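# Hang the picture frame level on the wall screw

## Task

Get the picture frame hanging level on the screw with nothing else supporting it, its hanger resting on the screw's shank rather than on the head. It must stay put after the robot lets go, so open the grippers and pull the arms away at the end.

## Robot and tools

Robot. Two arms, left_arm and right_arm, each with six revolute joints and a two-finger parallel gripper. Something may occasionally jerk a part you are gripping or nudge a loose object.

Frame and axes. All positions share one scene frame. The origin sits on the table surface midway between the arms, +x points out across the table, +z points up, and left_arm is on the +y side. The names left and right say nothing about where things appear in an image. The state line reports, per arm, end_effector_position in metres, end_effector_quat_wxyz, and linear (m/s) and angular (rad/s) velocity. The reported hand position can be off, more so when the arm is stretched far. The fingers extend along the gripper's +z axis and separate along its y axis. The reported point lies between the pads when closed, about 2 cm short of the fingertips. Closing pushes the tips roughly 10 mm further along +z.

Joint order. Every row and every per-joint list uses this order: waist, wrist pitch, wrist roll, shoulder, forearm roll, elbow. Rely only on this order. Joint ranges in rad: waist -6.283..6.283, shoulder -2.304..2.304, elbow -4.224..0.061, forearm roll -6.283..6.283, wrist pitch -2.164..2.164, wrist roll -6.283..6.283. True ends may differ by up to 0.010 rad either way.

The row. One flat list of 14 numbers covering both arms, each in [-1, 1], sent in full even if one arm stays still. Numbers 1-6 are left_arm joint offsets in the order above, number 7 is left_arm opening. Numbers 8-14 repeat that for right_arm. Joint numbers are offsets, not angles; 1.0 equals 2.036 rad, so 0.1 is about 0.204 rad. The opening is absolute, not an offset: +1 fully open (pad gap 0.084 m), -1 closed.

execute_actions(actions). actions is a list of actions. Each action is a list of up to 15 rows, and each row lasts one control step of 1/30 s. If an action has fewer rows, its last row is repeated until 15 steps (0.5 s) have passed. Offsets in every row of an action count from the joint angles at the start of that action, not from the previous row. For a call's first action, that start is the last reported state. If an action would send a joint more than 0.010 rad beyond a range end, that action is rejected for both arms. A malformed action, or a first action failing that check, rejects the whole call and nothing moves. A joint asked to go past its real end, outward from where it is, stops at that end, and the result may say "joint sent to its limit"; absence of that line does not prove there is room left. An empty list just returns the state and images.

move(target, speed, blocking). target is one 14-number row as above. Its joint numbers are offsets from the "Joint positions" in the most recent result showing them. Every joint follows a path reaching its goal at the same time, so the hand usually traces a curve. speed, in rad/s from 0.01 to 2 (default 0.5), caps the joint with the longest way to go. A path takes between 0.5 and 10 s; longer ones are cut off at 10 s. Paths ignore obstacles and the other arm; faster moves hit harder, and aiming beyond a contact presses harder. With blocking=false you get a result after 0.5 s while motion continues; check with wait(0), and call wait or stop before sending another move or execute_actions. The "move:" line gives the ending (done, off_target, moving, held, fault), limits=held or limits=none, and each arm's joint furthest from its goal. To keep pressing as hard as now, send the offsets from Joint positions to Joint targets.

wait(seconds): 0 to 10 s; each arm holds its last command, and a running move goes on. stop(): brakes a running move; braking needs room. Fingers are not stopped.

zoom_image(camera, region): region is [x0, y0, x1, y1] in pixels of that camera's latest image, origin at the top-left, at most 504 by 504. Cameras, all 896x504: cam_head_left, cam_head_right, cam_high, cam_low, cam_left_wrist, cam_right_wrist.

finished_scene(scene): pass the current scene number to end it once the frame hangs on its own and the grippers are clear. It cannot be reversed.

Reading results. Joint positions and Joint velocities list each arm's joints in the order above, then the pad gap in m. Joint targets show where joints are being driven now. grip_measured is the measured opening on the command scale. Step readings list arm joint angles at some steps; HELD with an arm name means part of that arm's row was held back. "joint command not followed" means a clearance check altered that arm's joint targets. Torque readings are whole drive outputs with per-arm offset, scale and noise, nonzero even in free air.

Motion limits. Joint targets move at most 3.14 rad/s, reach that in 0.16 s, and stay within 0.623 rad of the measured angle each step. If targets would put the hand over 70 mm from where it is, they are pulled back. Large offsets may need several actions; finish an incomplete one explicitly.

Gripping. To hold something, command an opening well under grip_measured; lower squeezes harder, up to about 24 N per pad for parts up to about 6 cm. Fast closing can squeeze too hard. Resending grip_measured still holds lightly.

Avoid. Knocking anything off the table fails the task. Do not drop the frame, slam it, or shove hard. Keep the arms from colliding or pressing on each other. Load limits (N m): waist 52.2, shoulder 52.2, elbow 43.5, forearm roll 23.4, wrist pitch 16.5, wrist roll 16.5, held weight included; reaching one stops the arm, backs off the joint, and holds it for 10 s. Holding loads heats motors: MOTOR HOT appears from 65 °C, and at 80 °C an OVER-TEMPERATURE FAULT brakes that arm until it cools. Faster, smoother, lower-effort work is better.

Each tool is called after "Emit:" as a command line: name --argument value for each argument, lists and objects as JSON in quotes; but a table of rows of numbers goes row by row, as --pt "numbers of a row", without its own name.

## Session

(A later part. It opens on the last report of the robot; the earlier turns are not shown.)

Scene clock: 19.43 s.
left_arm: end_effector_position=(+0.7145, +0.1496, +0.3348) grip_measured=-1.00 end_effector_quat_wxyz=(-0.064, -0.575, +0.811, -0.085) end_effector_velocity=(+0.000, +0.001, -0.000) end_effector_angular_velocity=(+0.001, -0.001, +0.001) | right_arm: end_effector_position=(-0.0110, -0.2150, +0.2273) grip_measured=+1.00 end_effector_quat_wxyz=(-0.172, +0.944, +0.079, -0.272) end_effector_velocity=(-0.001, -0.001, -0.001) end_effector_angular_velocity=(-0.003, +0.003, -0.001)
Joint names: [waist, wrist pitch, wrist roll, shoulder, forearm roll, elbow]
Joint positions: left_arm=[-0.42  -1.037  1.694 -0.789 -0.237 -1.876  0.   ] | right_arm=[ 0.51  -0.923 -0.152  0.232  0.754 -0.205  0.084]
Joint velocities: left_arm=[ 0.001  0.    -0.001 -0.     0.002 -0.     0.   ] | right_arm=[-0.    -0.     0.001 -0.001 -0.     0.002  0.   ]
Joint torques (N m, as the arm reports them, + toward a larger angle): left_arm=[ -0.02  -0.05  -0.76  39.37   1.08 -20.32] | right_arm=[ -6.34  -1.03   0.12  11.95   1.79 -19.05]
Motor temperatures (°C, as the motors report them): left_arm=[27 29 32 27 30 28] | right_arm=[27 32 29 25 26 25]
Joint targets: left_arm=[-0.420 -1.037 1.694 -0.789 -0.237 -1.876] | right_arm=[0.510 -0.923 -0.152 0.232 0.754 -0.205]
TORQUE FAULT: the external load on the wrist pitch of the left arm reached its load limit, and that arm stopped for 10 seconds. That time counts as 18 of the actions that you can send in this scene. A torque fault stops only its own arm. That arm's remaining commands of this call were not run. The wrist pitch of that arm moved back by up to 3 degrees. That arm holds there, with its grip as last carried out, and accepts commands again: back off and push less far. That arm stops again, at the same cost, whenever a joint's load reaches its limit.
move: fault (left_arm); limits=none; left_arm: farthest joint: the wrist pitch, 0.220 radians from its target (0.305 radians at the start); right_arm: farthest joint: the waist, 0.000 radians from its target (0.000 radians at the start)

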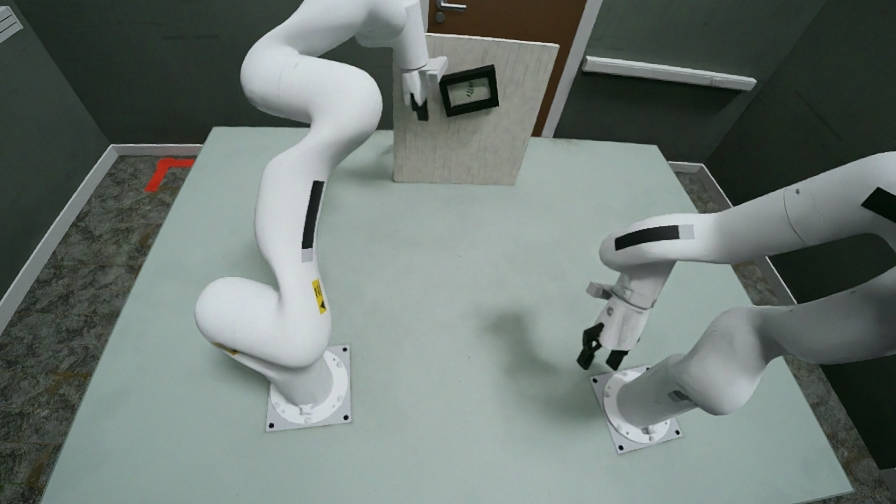

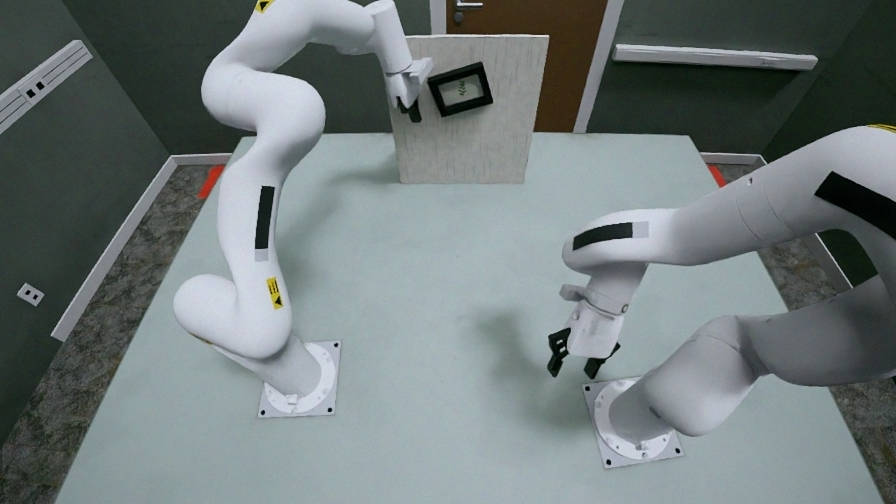

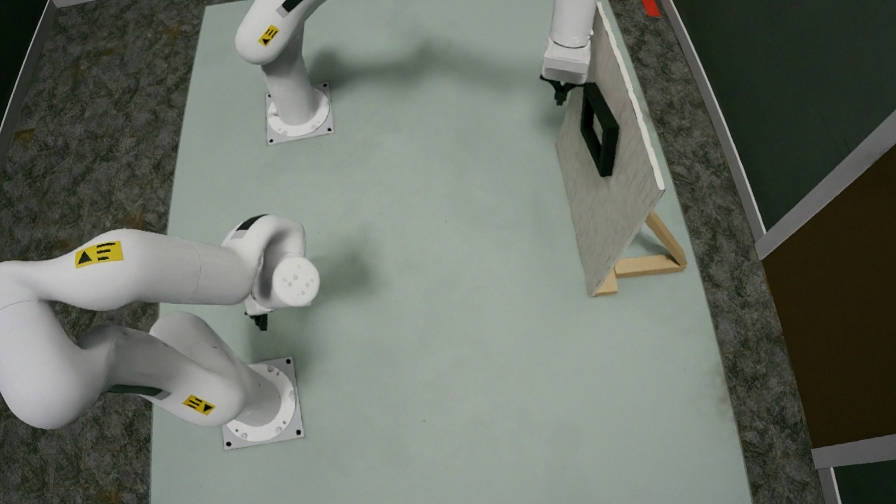

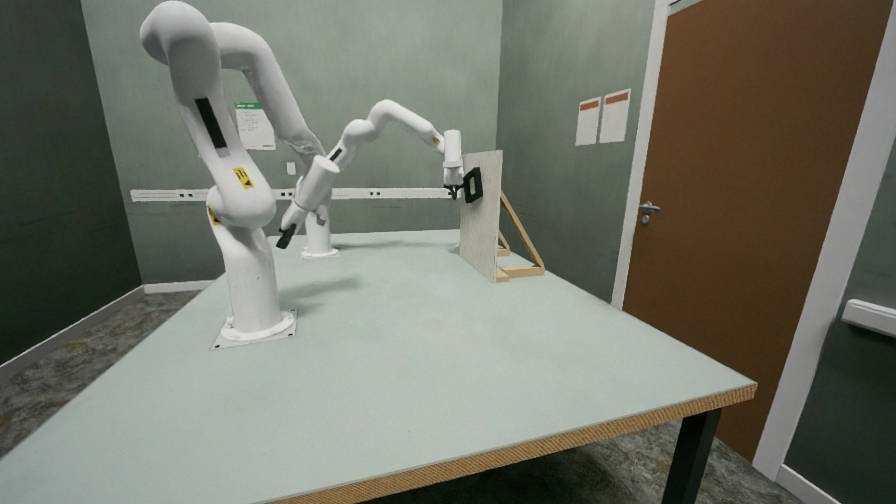

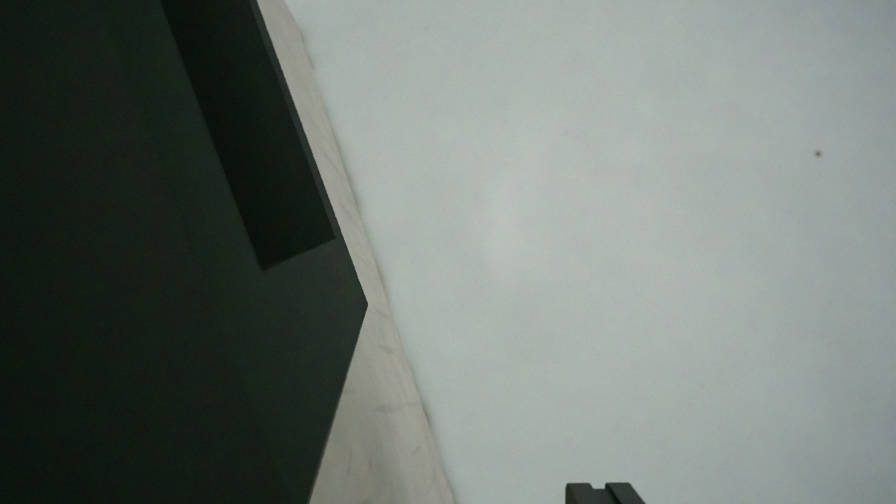

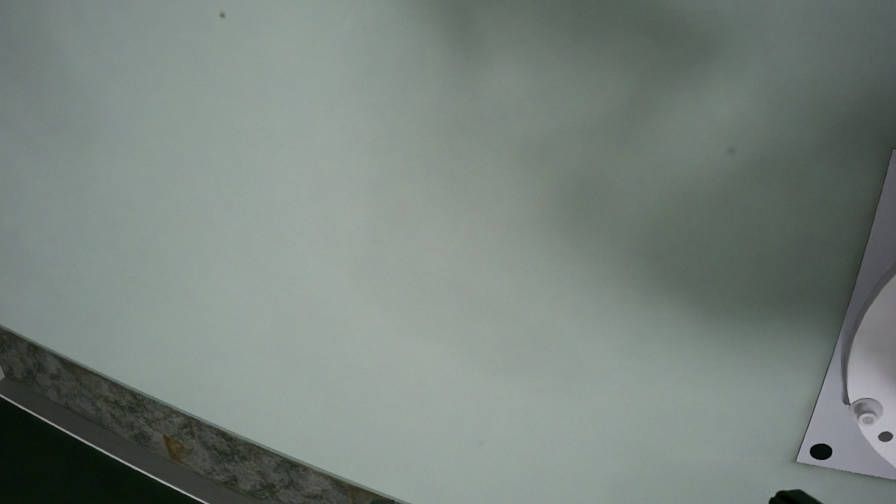

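Emit:
move --target '[0,0,0,0.089,0,0.3075,-1,0,0,0,0,0,0,1]'

Emit:
move --target '[0,0.64,0,0,0,0,-1,0,0,0,0,0,0,1]'

Scene clock: 22.20 s.
left_arm: end_effector_position=(+0.4974, +0.2242, +0.2111) grip_measured=-1.00 end_effector_quat_wxyz=(-0.191, -0.583, +0.784, +0.095) end_effector_velocity=(-0.001, +0.000, -0.001) end_effector_angular_velocity=(+0.001, +0.003, -0.000) | right_arm: end_effector_position=(-0.0110, -0.2150, +0.2273) grip_measured=+1.00 end_effector_quat_wxyz=(-0.172, +0.944, +0.079, -0.272) end_effector_velocity=(+0.000, +0.000, +0.000) end_effector_angular_velocity=(+0.001, -0.001, +0.000)
Joint names: [waist, wrist pitch, wrist roll, shoulder, forearm roll, elbow]
Joint positions: left_arm=[-0.42  -1.037  1.694 -0.607 -0.237 -1.251  0.   ] | right_arm=[ 0.51  -0.923 -0.152  0.232  0.754 -0.205  0.084]
Joint velocities: left_arm=[-0.     0.    -0.    -0.     0.     0.003  0.   ] | right_arm=[ 0.     0.    -0.001  0.001  0.001  0.    -0.   ]
Joint torques (N m, as the arm reports them, + toward a larger angle): left_arm=[  0.07  -0.52  -0.8   33.53   1.12 -17.01] | right_arm=[ -6.6   -1.07   0.16  12.65   1.69 -18.81]
Motor temperatures (°C, as the motors report them): left_arm=[27 29 32 27 30 28] | right_arm=[27 32 29 25 26 25]
Joint targets: left_arm=[-0.420 -1.037 1.694 -0.607 -0.237 -1.250] | right_arm=[0.510 -0.923 -0.152 0.232 0.754 -0.205]
move: done; limits=none; left_arm: farthest joint: the elbow, 0.001 radians from its target (0.626 radians at the start); right_arm: farthest joint: the waist, 0.000 radians from its target (0.000 radians at the start)

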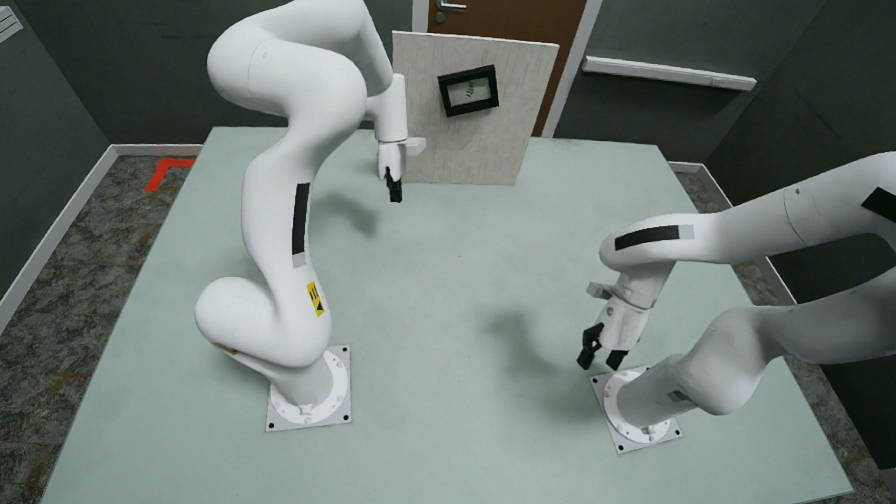

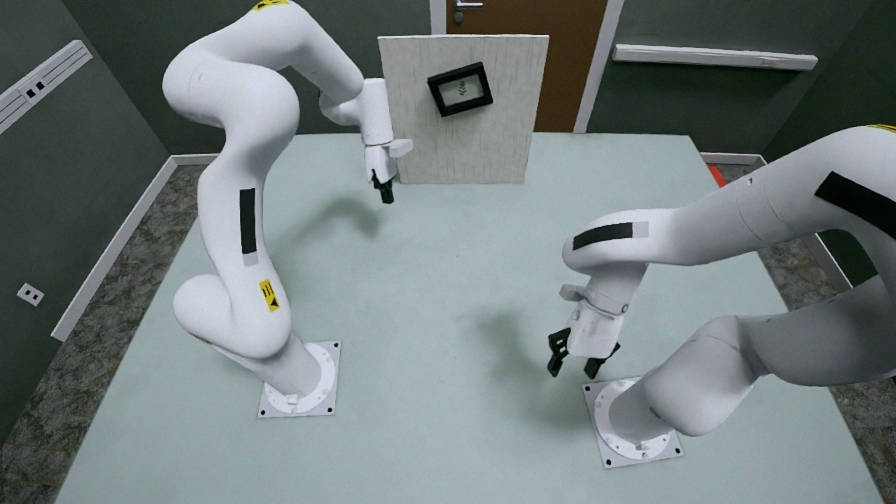

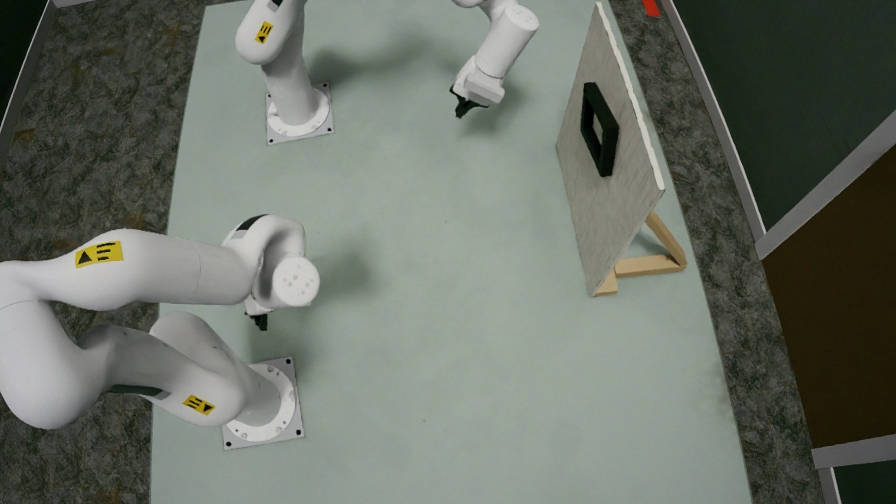

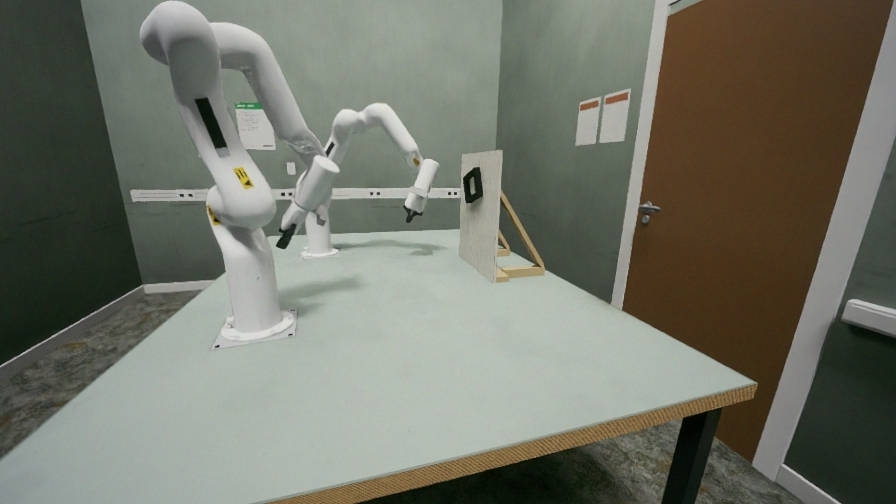

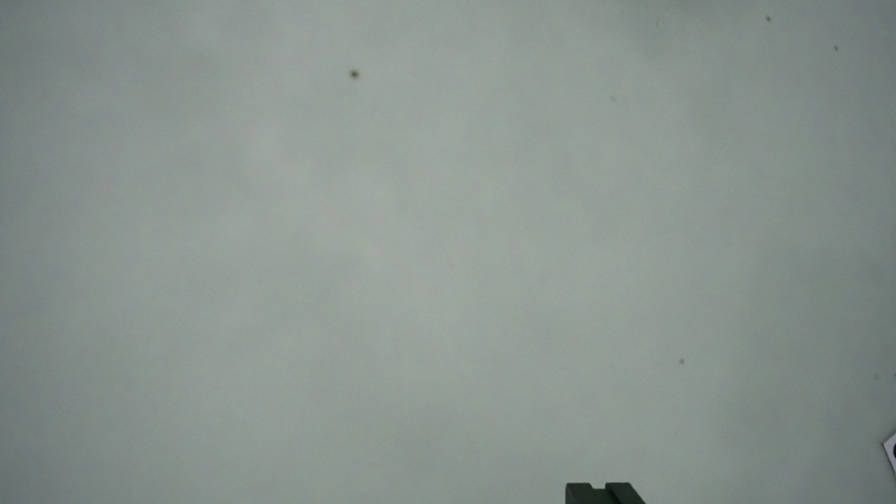

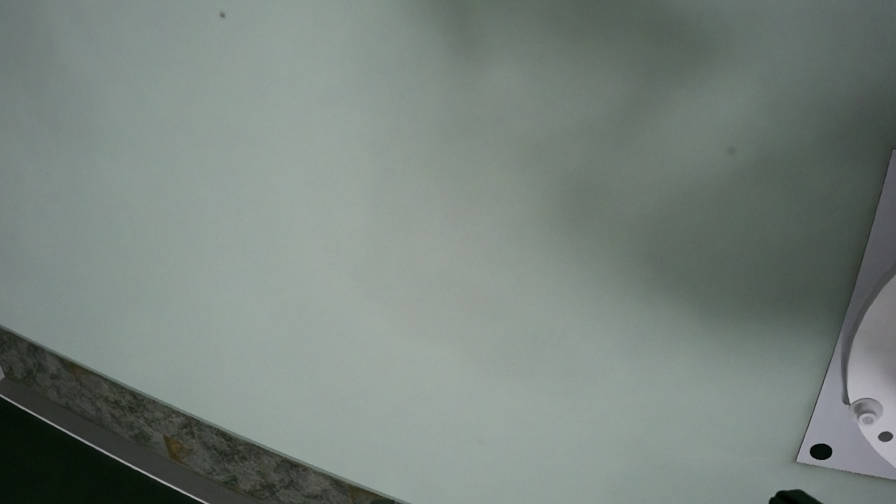

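Scene clock: 34.87 s.
left_arm: end_effector_position=(+0.7520, +0.1939, +0.2478) grip_measured=-1.00 end_effector_quat_wxyz=(+0.204, -0.587, +0.724, -0.300) end_effector_velocity=(-0.000, -0.000, -0.000) end_effector_angular_velocity=(+0.001, +0.000, -0.001) | right_arm: end_effector_position=(-0.0110, -0.2150, +0.2273) grip_measured=+1.00 end_effector_quat_wxyz=(-0.172, +0.944, +0.079, -0.272) end_effector_velocity=(+0.000, +0.000, +0.000) end_effector_angular_velocity=(+0.000, -0.001, -0.001)
Joint names: [waist, wrist pitch, wrist roll, shoulder, forearm roll, elbow]
Joint positions: left_arm=[-0.423  0.115  1.693 -0.608 -0.237 -1.237  0.   ] | right_arm=[ 0.51  -0.923 -0.152  0.232  0.754 -0.205  0.084]
Joint velocities: left_arm=[-0.    -0.001  0.     0.     0.001 -0.     0.   ] | right_arm=[0.    0.001 0.001 0.001 0.001 0.    0.   ]
Joint torques (N m, as the arm reports them, + toward a larger angle): left_arm=[  0.3    0.78  -0.92  34.18   1.05 -18.54] | right_arm=[ -6.1   -1.04   0.12  11.75   1.77 -18.53]
Motor temperatures (°C, as the motors report them): left_arm=[27 29 32 27 30 28] | right_arm=[27 32 29 25 26 26]
Joint targets: left_arm=[-0.423 0.115 1.693 -0.608 -0.237 -1.237] | right_arm=[0.510 -0.923 -0.152 0.232 0.754 -0.205]
TORQUE FAULT: the external load on the wrist pitch of the left arm reached its load limit, and that arm stopped for 10 seconds. That time counts as 18 of the actions that you can send in this scene. A torque fault stops only its own arm. That arm's remaining commands of this call were not run. The wrist pitch of that arm moved back by up to 3 degrees. That arm holds there, with its grip as last carried out, and accepts commands again: back off and push less far. That arm stops again, at the same cost, whenever a joint's load reaches its limit.
move: fault (left_arm); limits=none; left_arm: farthest joint: the wrist pitch, 0.151 radians from its target (1.303 radians at the start); right_arm: farthest joint: the waist, 0.000 radians from its target (0.000 radians at the start)

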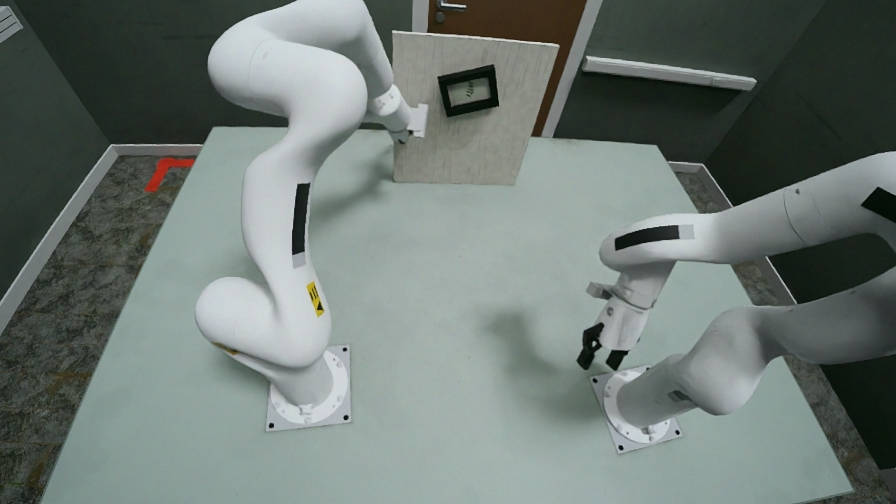

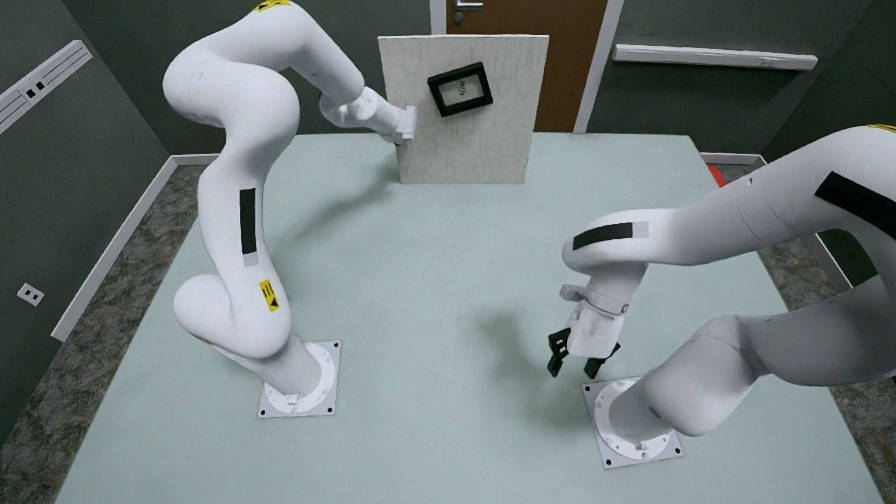

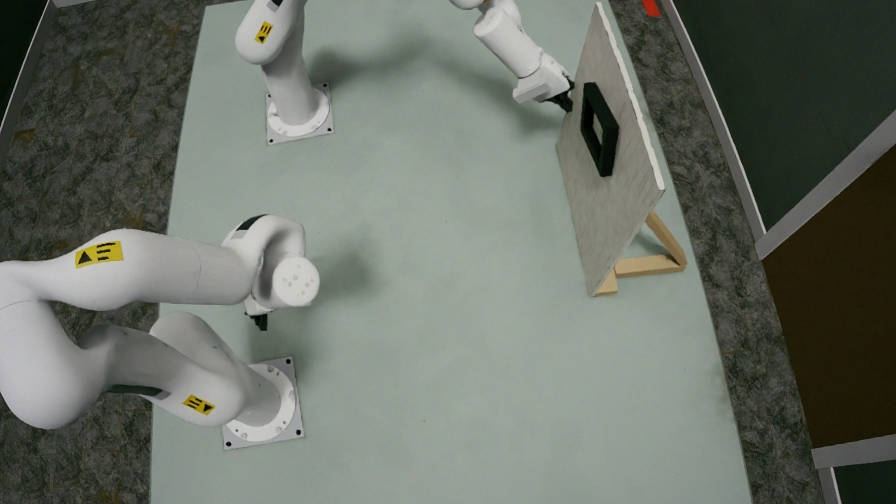

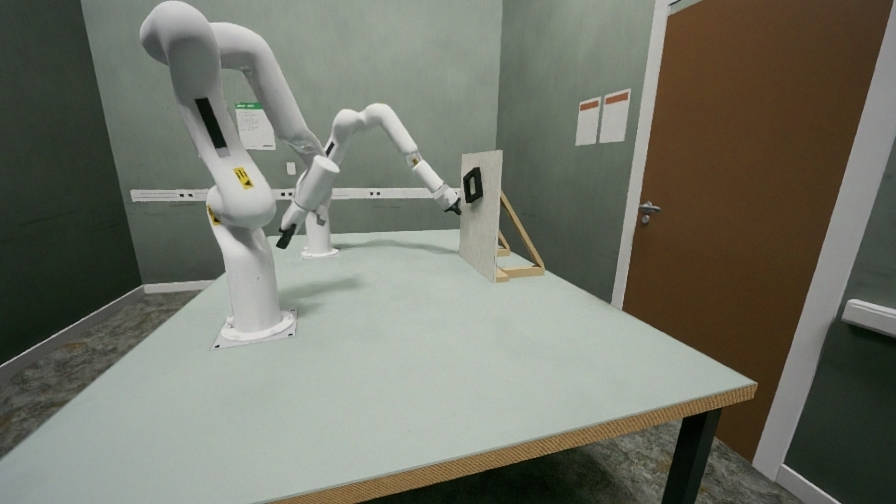

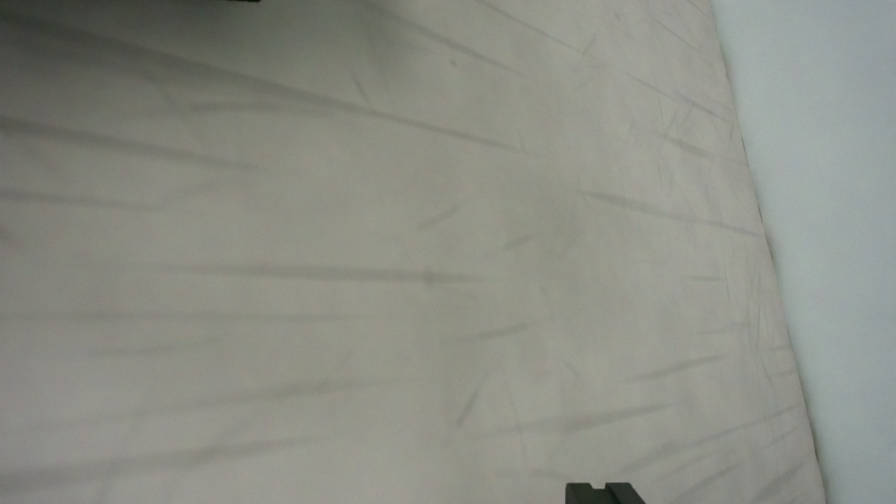

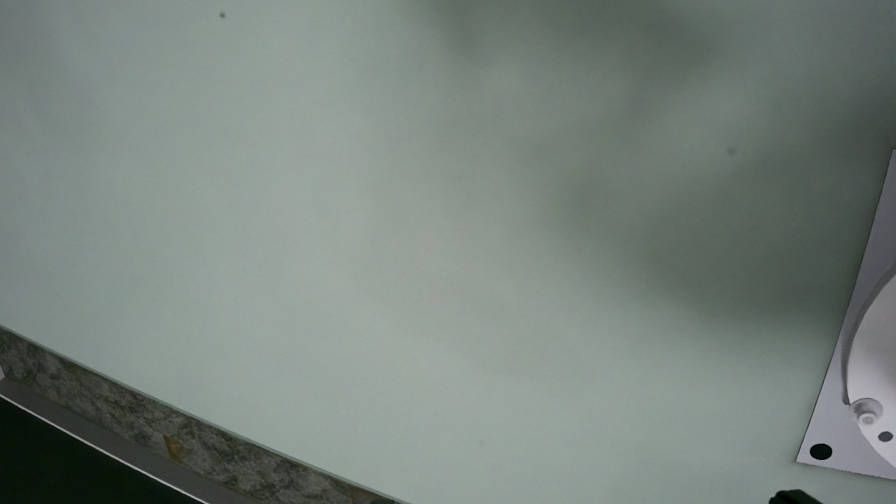

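Emit:
move --target '[0,-0.03,0,0.044,0,0,-1,0,0,0,0,0,0,1]' --speed 0.2

Scene clock: 36.10 s.
left_arm: end_effector_position=(+0.7482, +0.1915, +0.3053) grip_measured=-1.00 end_effector_quat_wxyz=(+0.205, -0.582, +0.721, -0.315) end_effector_velocity=(+0.001, -0.000, +0.003) end_effector_angular_velocity=(-0.001, -0.005, -0.001) | right_arm: end_effector_position=(-0.0110, -0.2150, +0.2273) grip_measured=+1.00 end_effector_quat_wxyz=(-0.172, +0.944, +0.079, -0.272) end_effector_velocity=(+0.001, +0.001, +0.001) end_effector_angular_velocity=(+0.002, -0.003, -0.001)
Joint names: [waist, wrist pitch, wrist roll, shoulder, forearm roll, elbow]
Joint positions: left_arm=[-0.423  0.054  1.693 -0.519 -0.237 -1.237  0.   ] | right_arm=[ 0.51  -0.923 -0.152  0.232  0.754 -0.205  0.084]
Joint velocities: left_arm=[ 0.     0.001  0.001  0.002  0.    -0.002  0.   ] | right_arm=[ 0.001  0.001 -0.     0.001  0.002 -0.002  0.   ]
Joint torques (N m, as the arm reports them, + toward a larger angle): left_arm=[  0.44   0.78  -0.9   33.99   1.3  -19.46] | right_arm=[ -5.47  -1.05   0.15  12.56   1.76 -19.05]
Motor temperatures (°C, as the motors report them): left_arm=[27 29 32 27 30 28] | right_arm=[27 32 29 25 26 26]
Joint targets: left_arm=[-0.423 0.054 1.693 -0.518 -0.237 -1.237] | right_arm=[0.510 -0.923 -0.152 0.232 0.754 -0.205]
move: done; limits=none; left_arm: farthest joint: the waist, 0.000 radians from its target (0.000 radians at the start); right_arm: farthest joint: the waist, 0.000 radians from its target (0.000 radians at the start)

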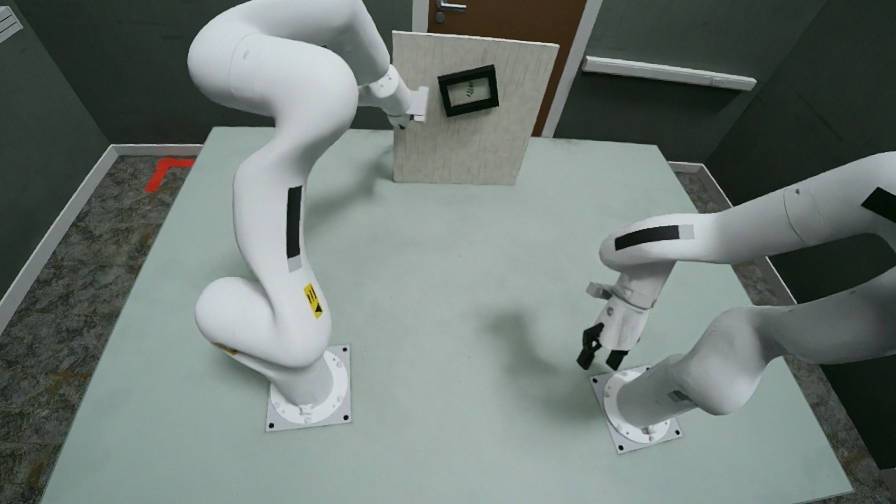

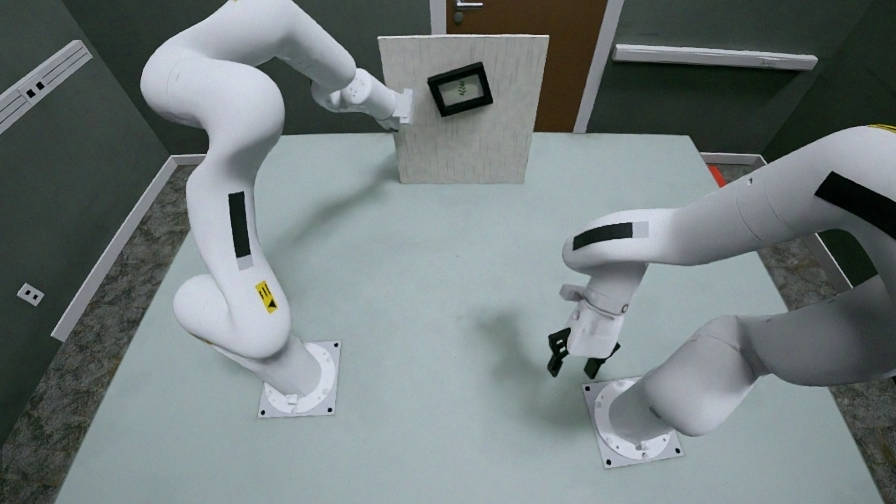

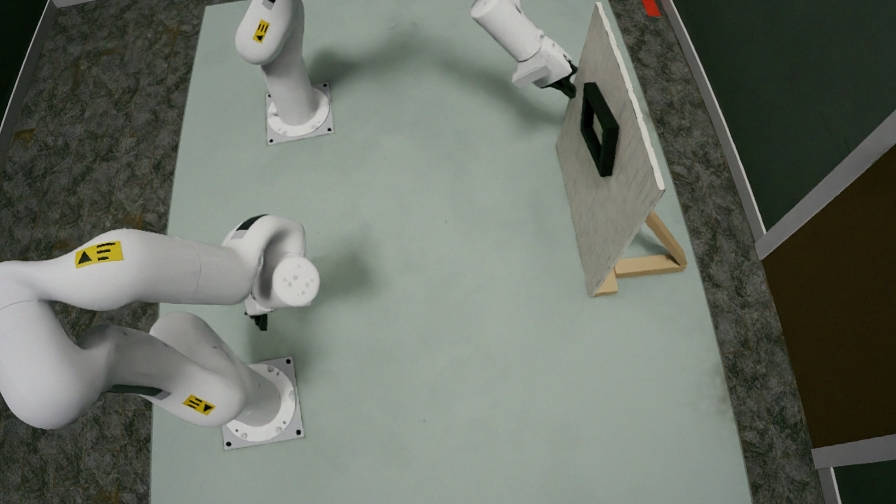

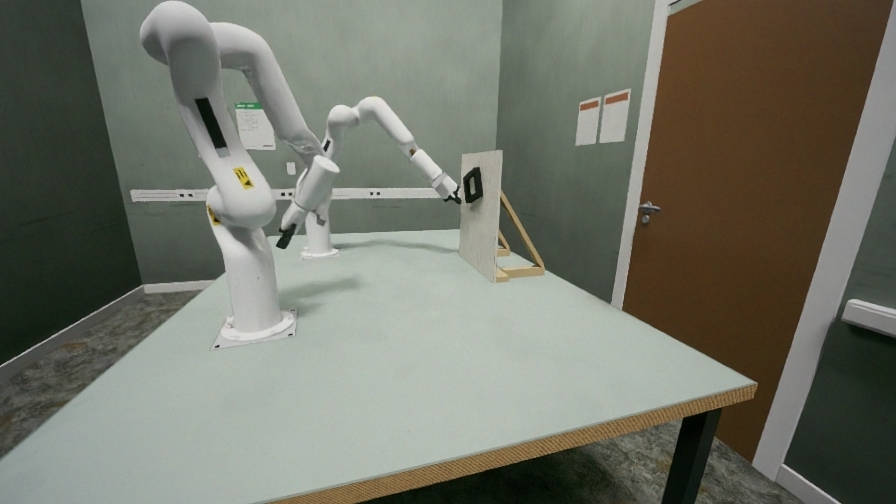

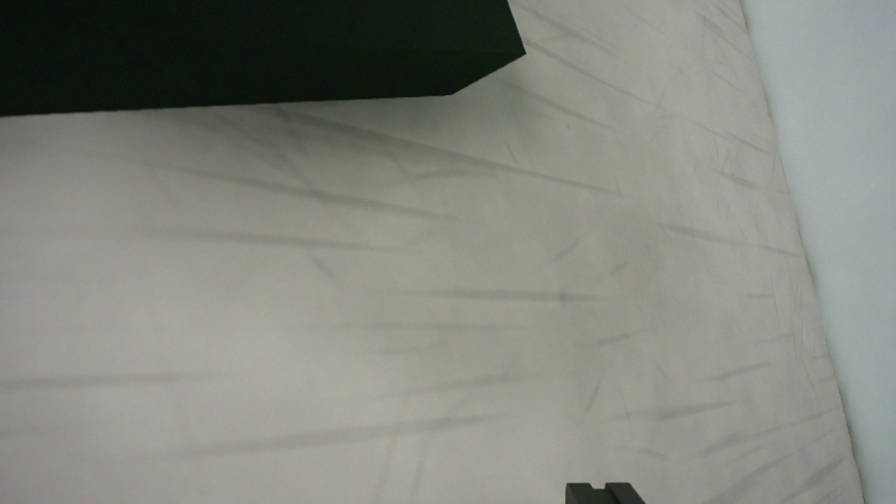

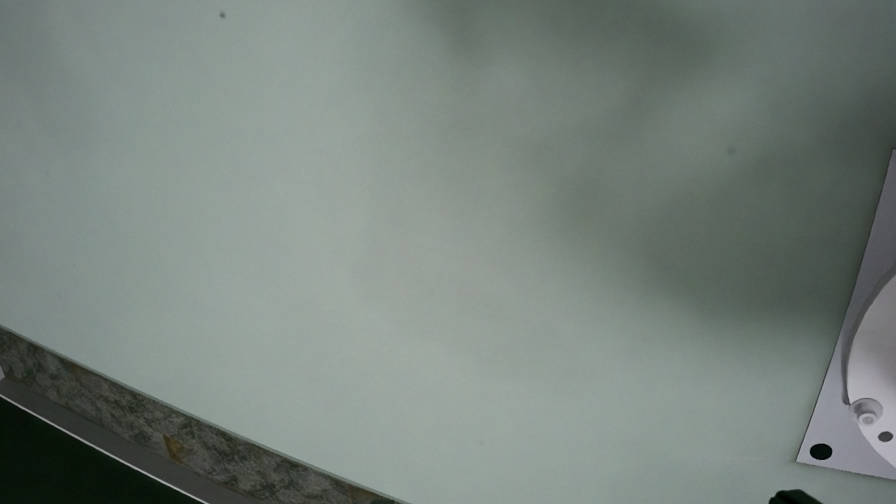

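Emit:
zoom_image --camera "cam_head_right" --region '[340, 40, 520, 160]'

Region (340, 40, 520, 160) of cam_head_right's 896x504 image, scaled by 2.800, with more detail than that image has.

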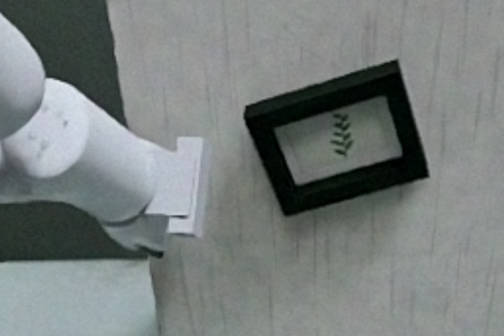

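Emit:
move --target '[-0.064,0,0,-0.09,0,-0.074,-1,0,0,0,0,0,0,1]' --speed 0.15

Scene clock: 38.63 s.
left_arm: end_effector_position=(+0.7509, +0.0804, +0.2465) grip_measured=-1.00 end_effector_quat_wxyz=(+0.177, -0.537, +0.763, -0.314) end_effector_velocity=(-0.001, -0.001, -0.002) end_effector_angular_velocity=(+0.001, +0.003, -0.002) | right_arm: end_effector_position=(-0.0110, -0.2150, +0.2273) grip_measured=+1.00 end_effector_quat_wxyz=(-0.172, +0.944, +0.079, -0.272) end_effector_velocity=(+0.000, +0.001, +0.000) end_effector_angular_velocity=(+0.001, -0.000, -0.002)
Joint names: [waist, wrist pitch, wrist roll, shoulder, forearm roll, elbow]
Joint positions: left_arm=[-0.553  0.054  1.693 -0.702 -0.237 -1.388  0.   ] | right_arm=[ 0.51  -0.923 -0.152  0.232  0.754 -0.205  0.084]
Joint velocities: left_arm=[-0.002 -0.001 -0.001 -0.002  0.001  0.001  0.   ] | right_arm=[-0.    -0.     0.001  0.001  0.001 -0.001  0.   ]
Joint torques (N m, as the arm reports them, + toward a larger angle): left_arm=[  1.06   0.8   -0.9   37.1    1.03 -19.  ] | right_arm=[ -6.38  -1.07   0.19  13.33   1.94 -18.64]
Motor temperatures (°C, as the motors report them): left_arm=[27 29 32 27 30 28] | right_arm=[27 32 29 25 26 26]
Joint targets: left_arm=[-0.553 0.054 1.693 -0.702 -0.237 -1.388] | right_arm=[0.510 -0.923 -0.152 0.232 0.754 -0.205]
move: done; limits=none; left_arm: farthest joint: the shoulder, 0.001 radians from its target (0.184 radians at the start); right_arm: farthest joint: the waist, 0.000 radians from its target (0.000 radians at the start)

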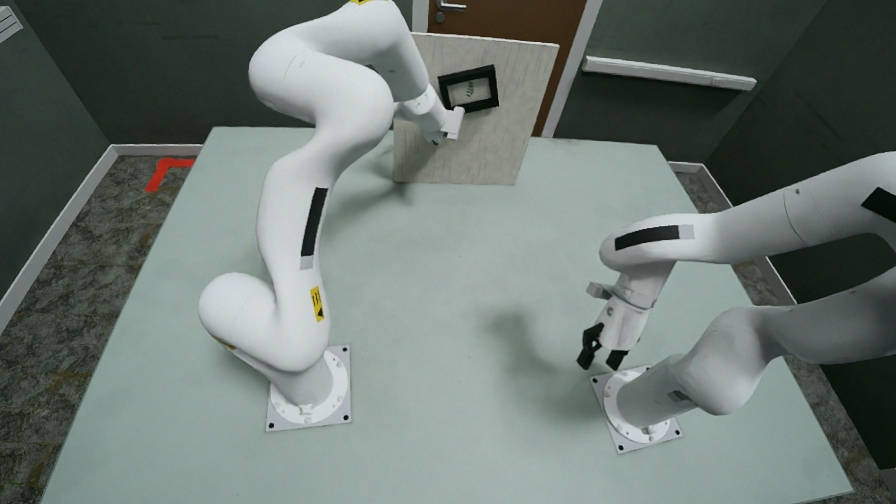

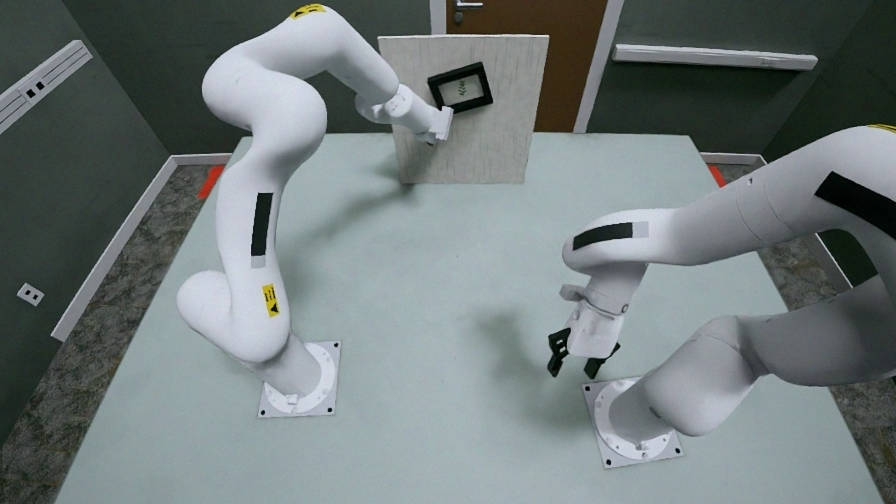

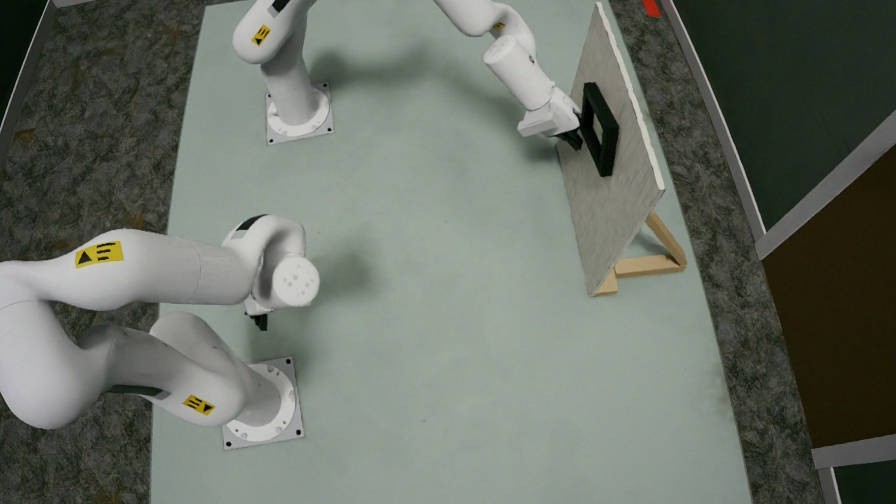

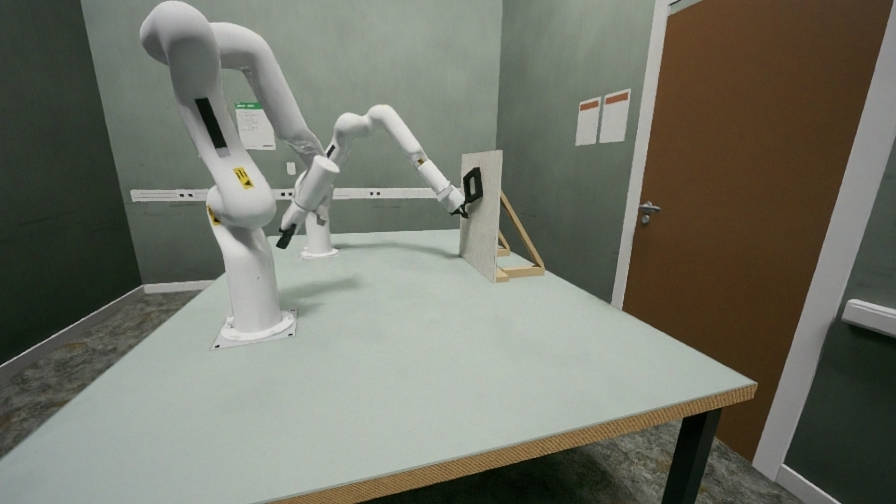

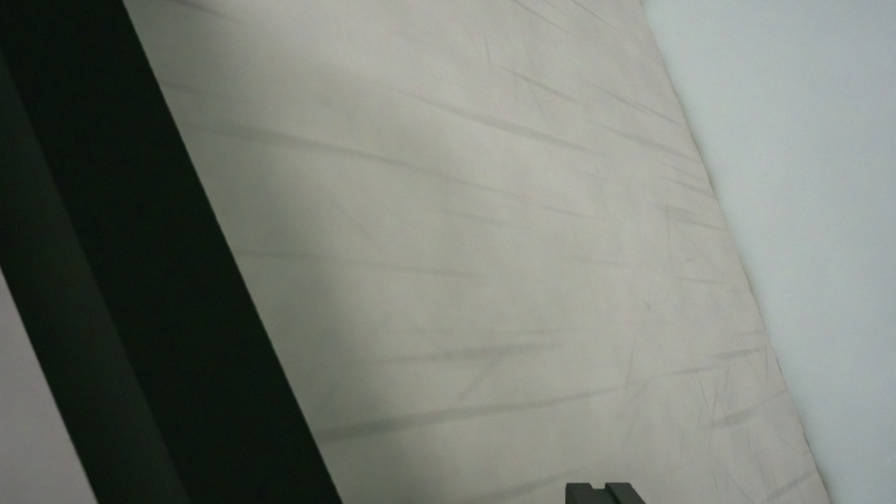

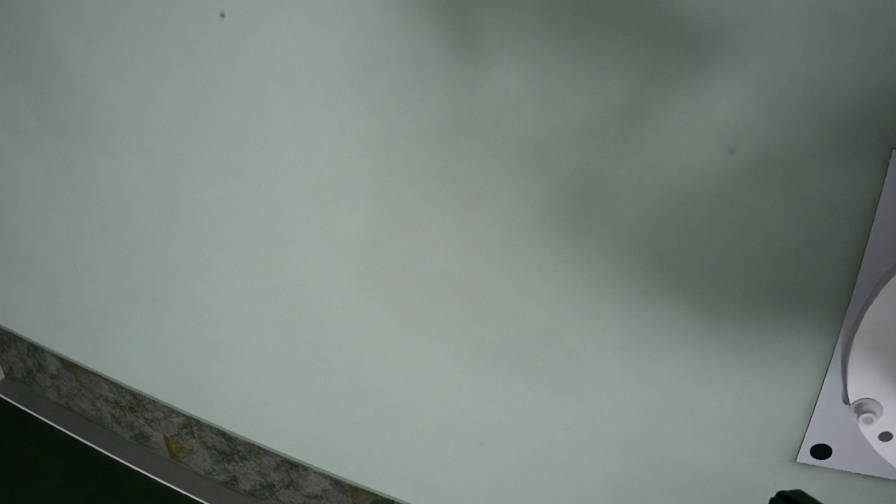

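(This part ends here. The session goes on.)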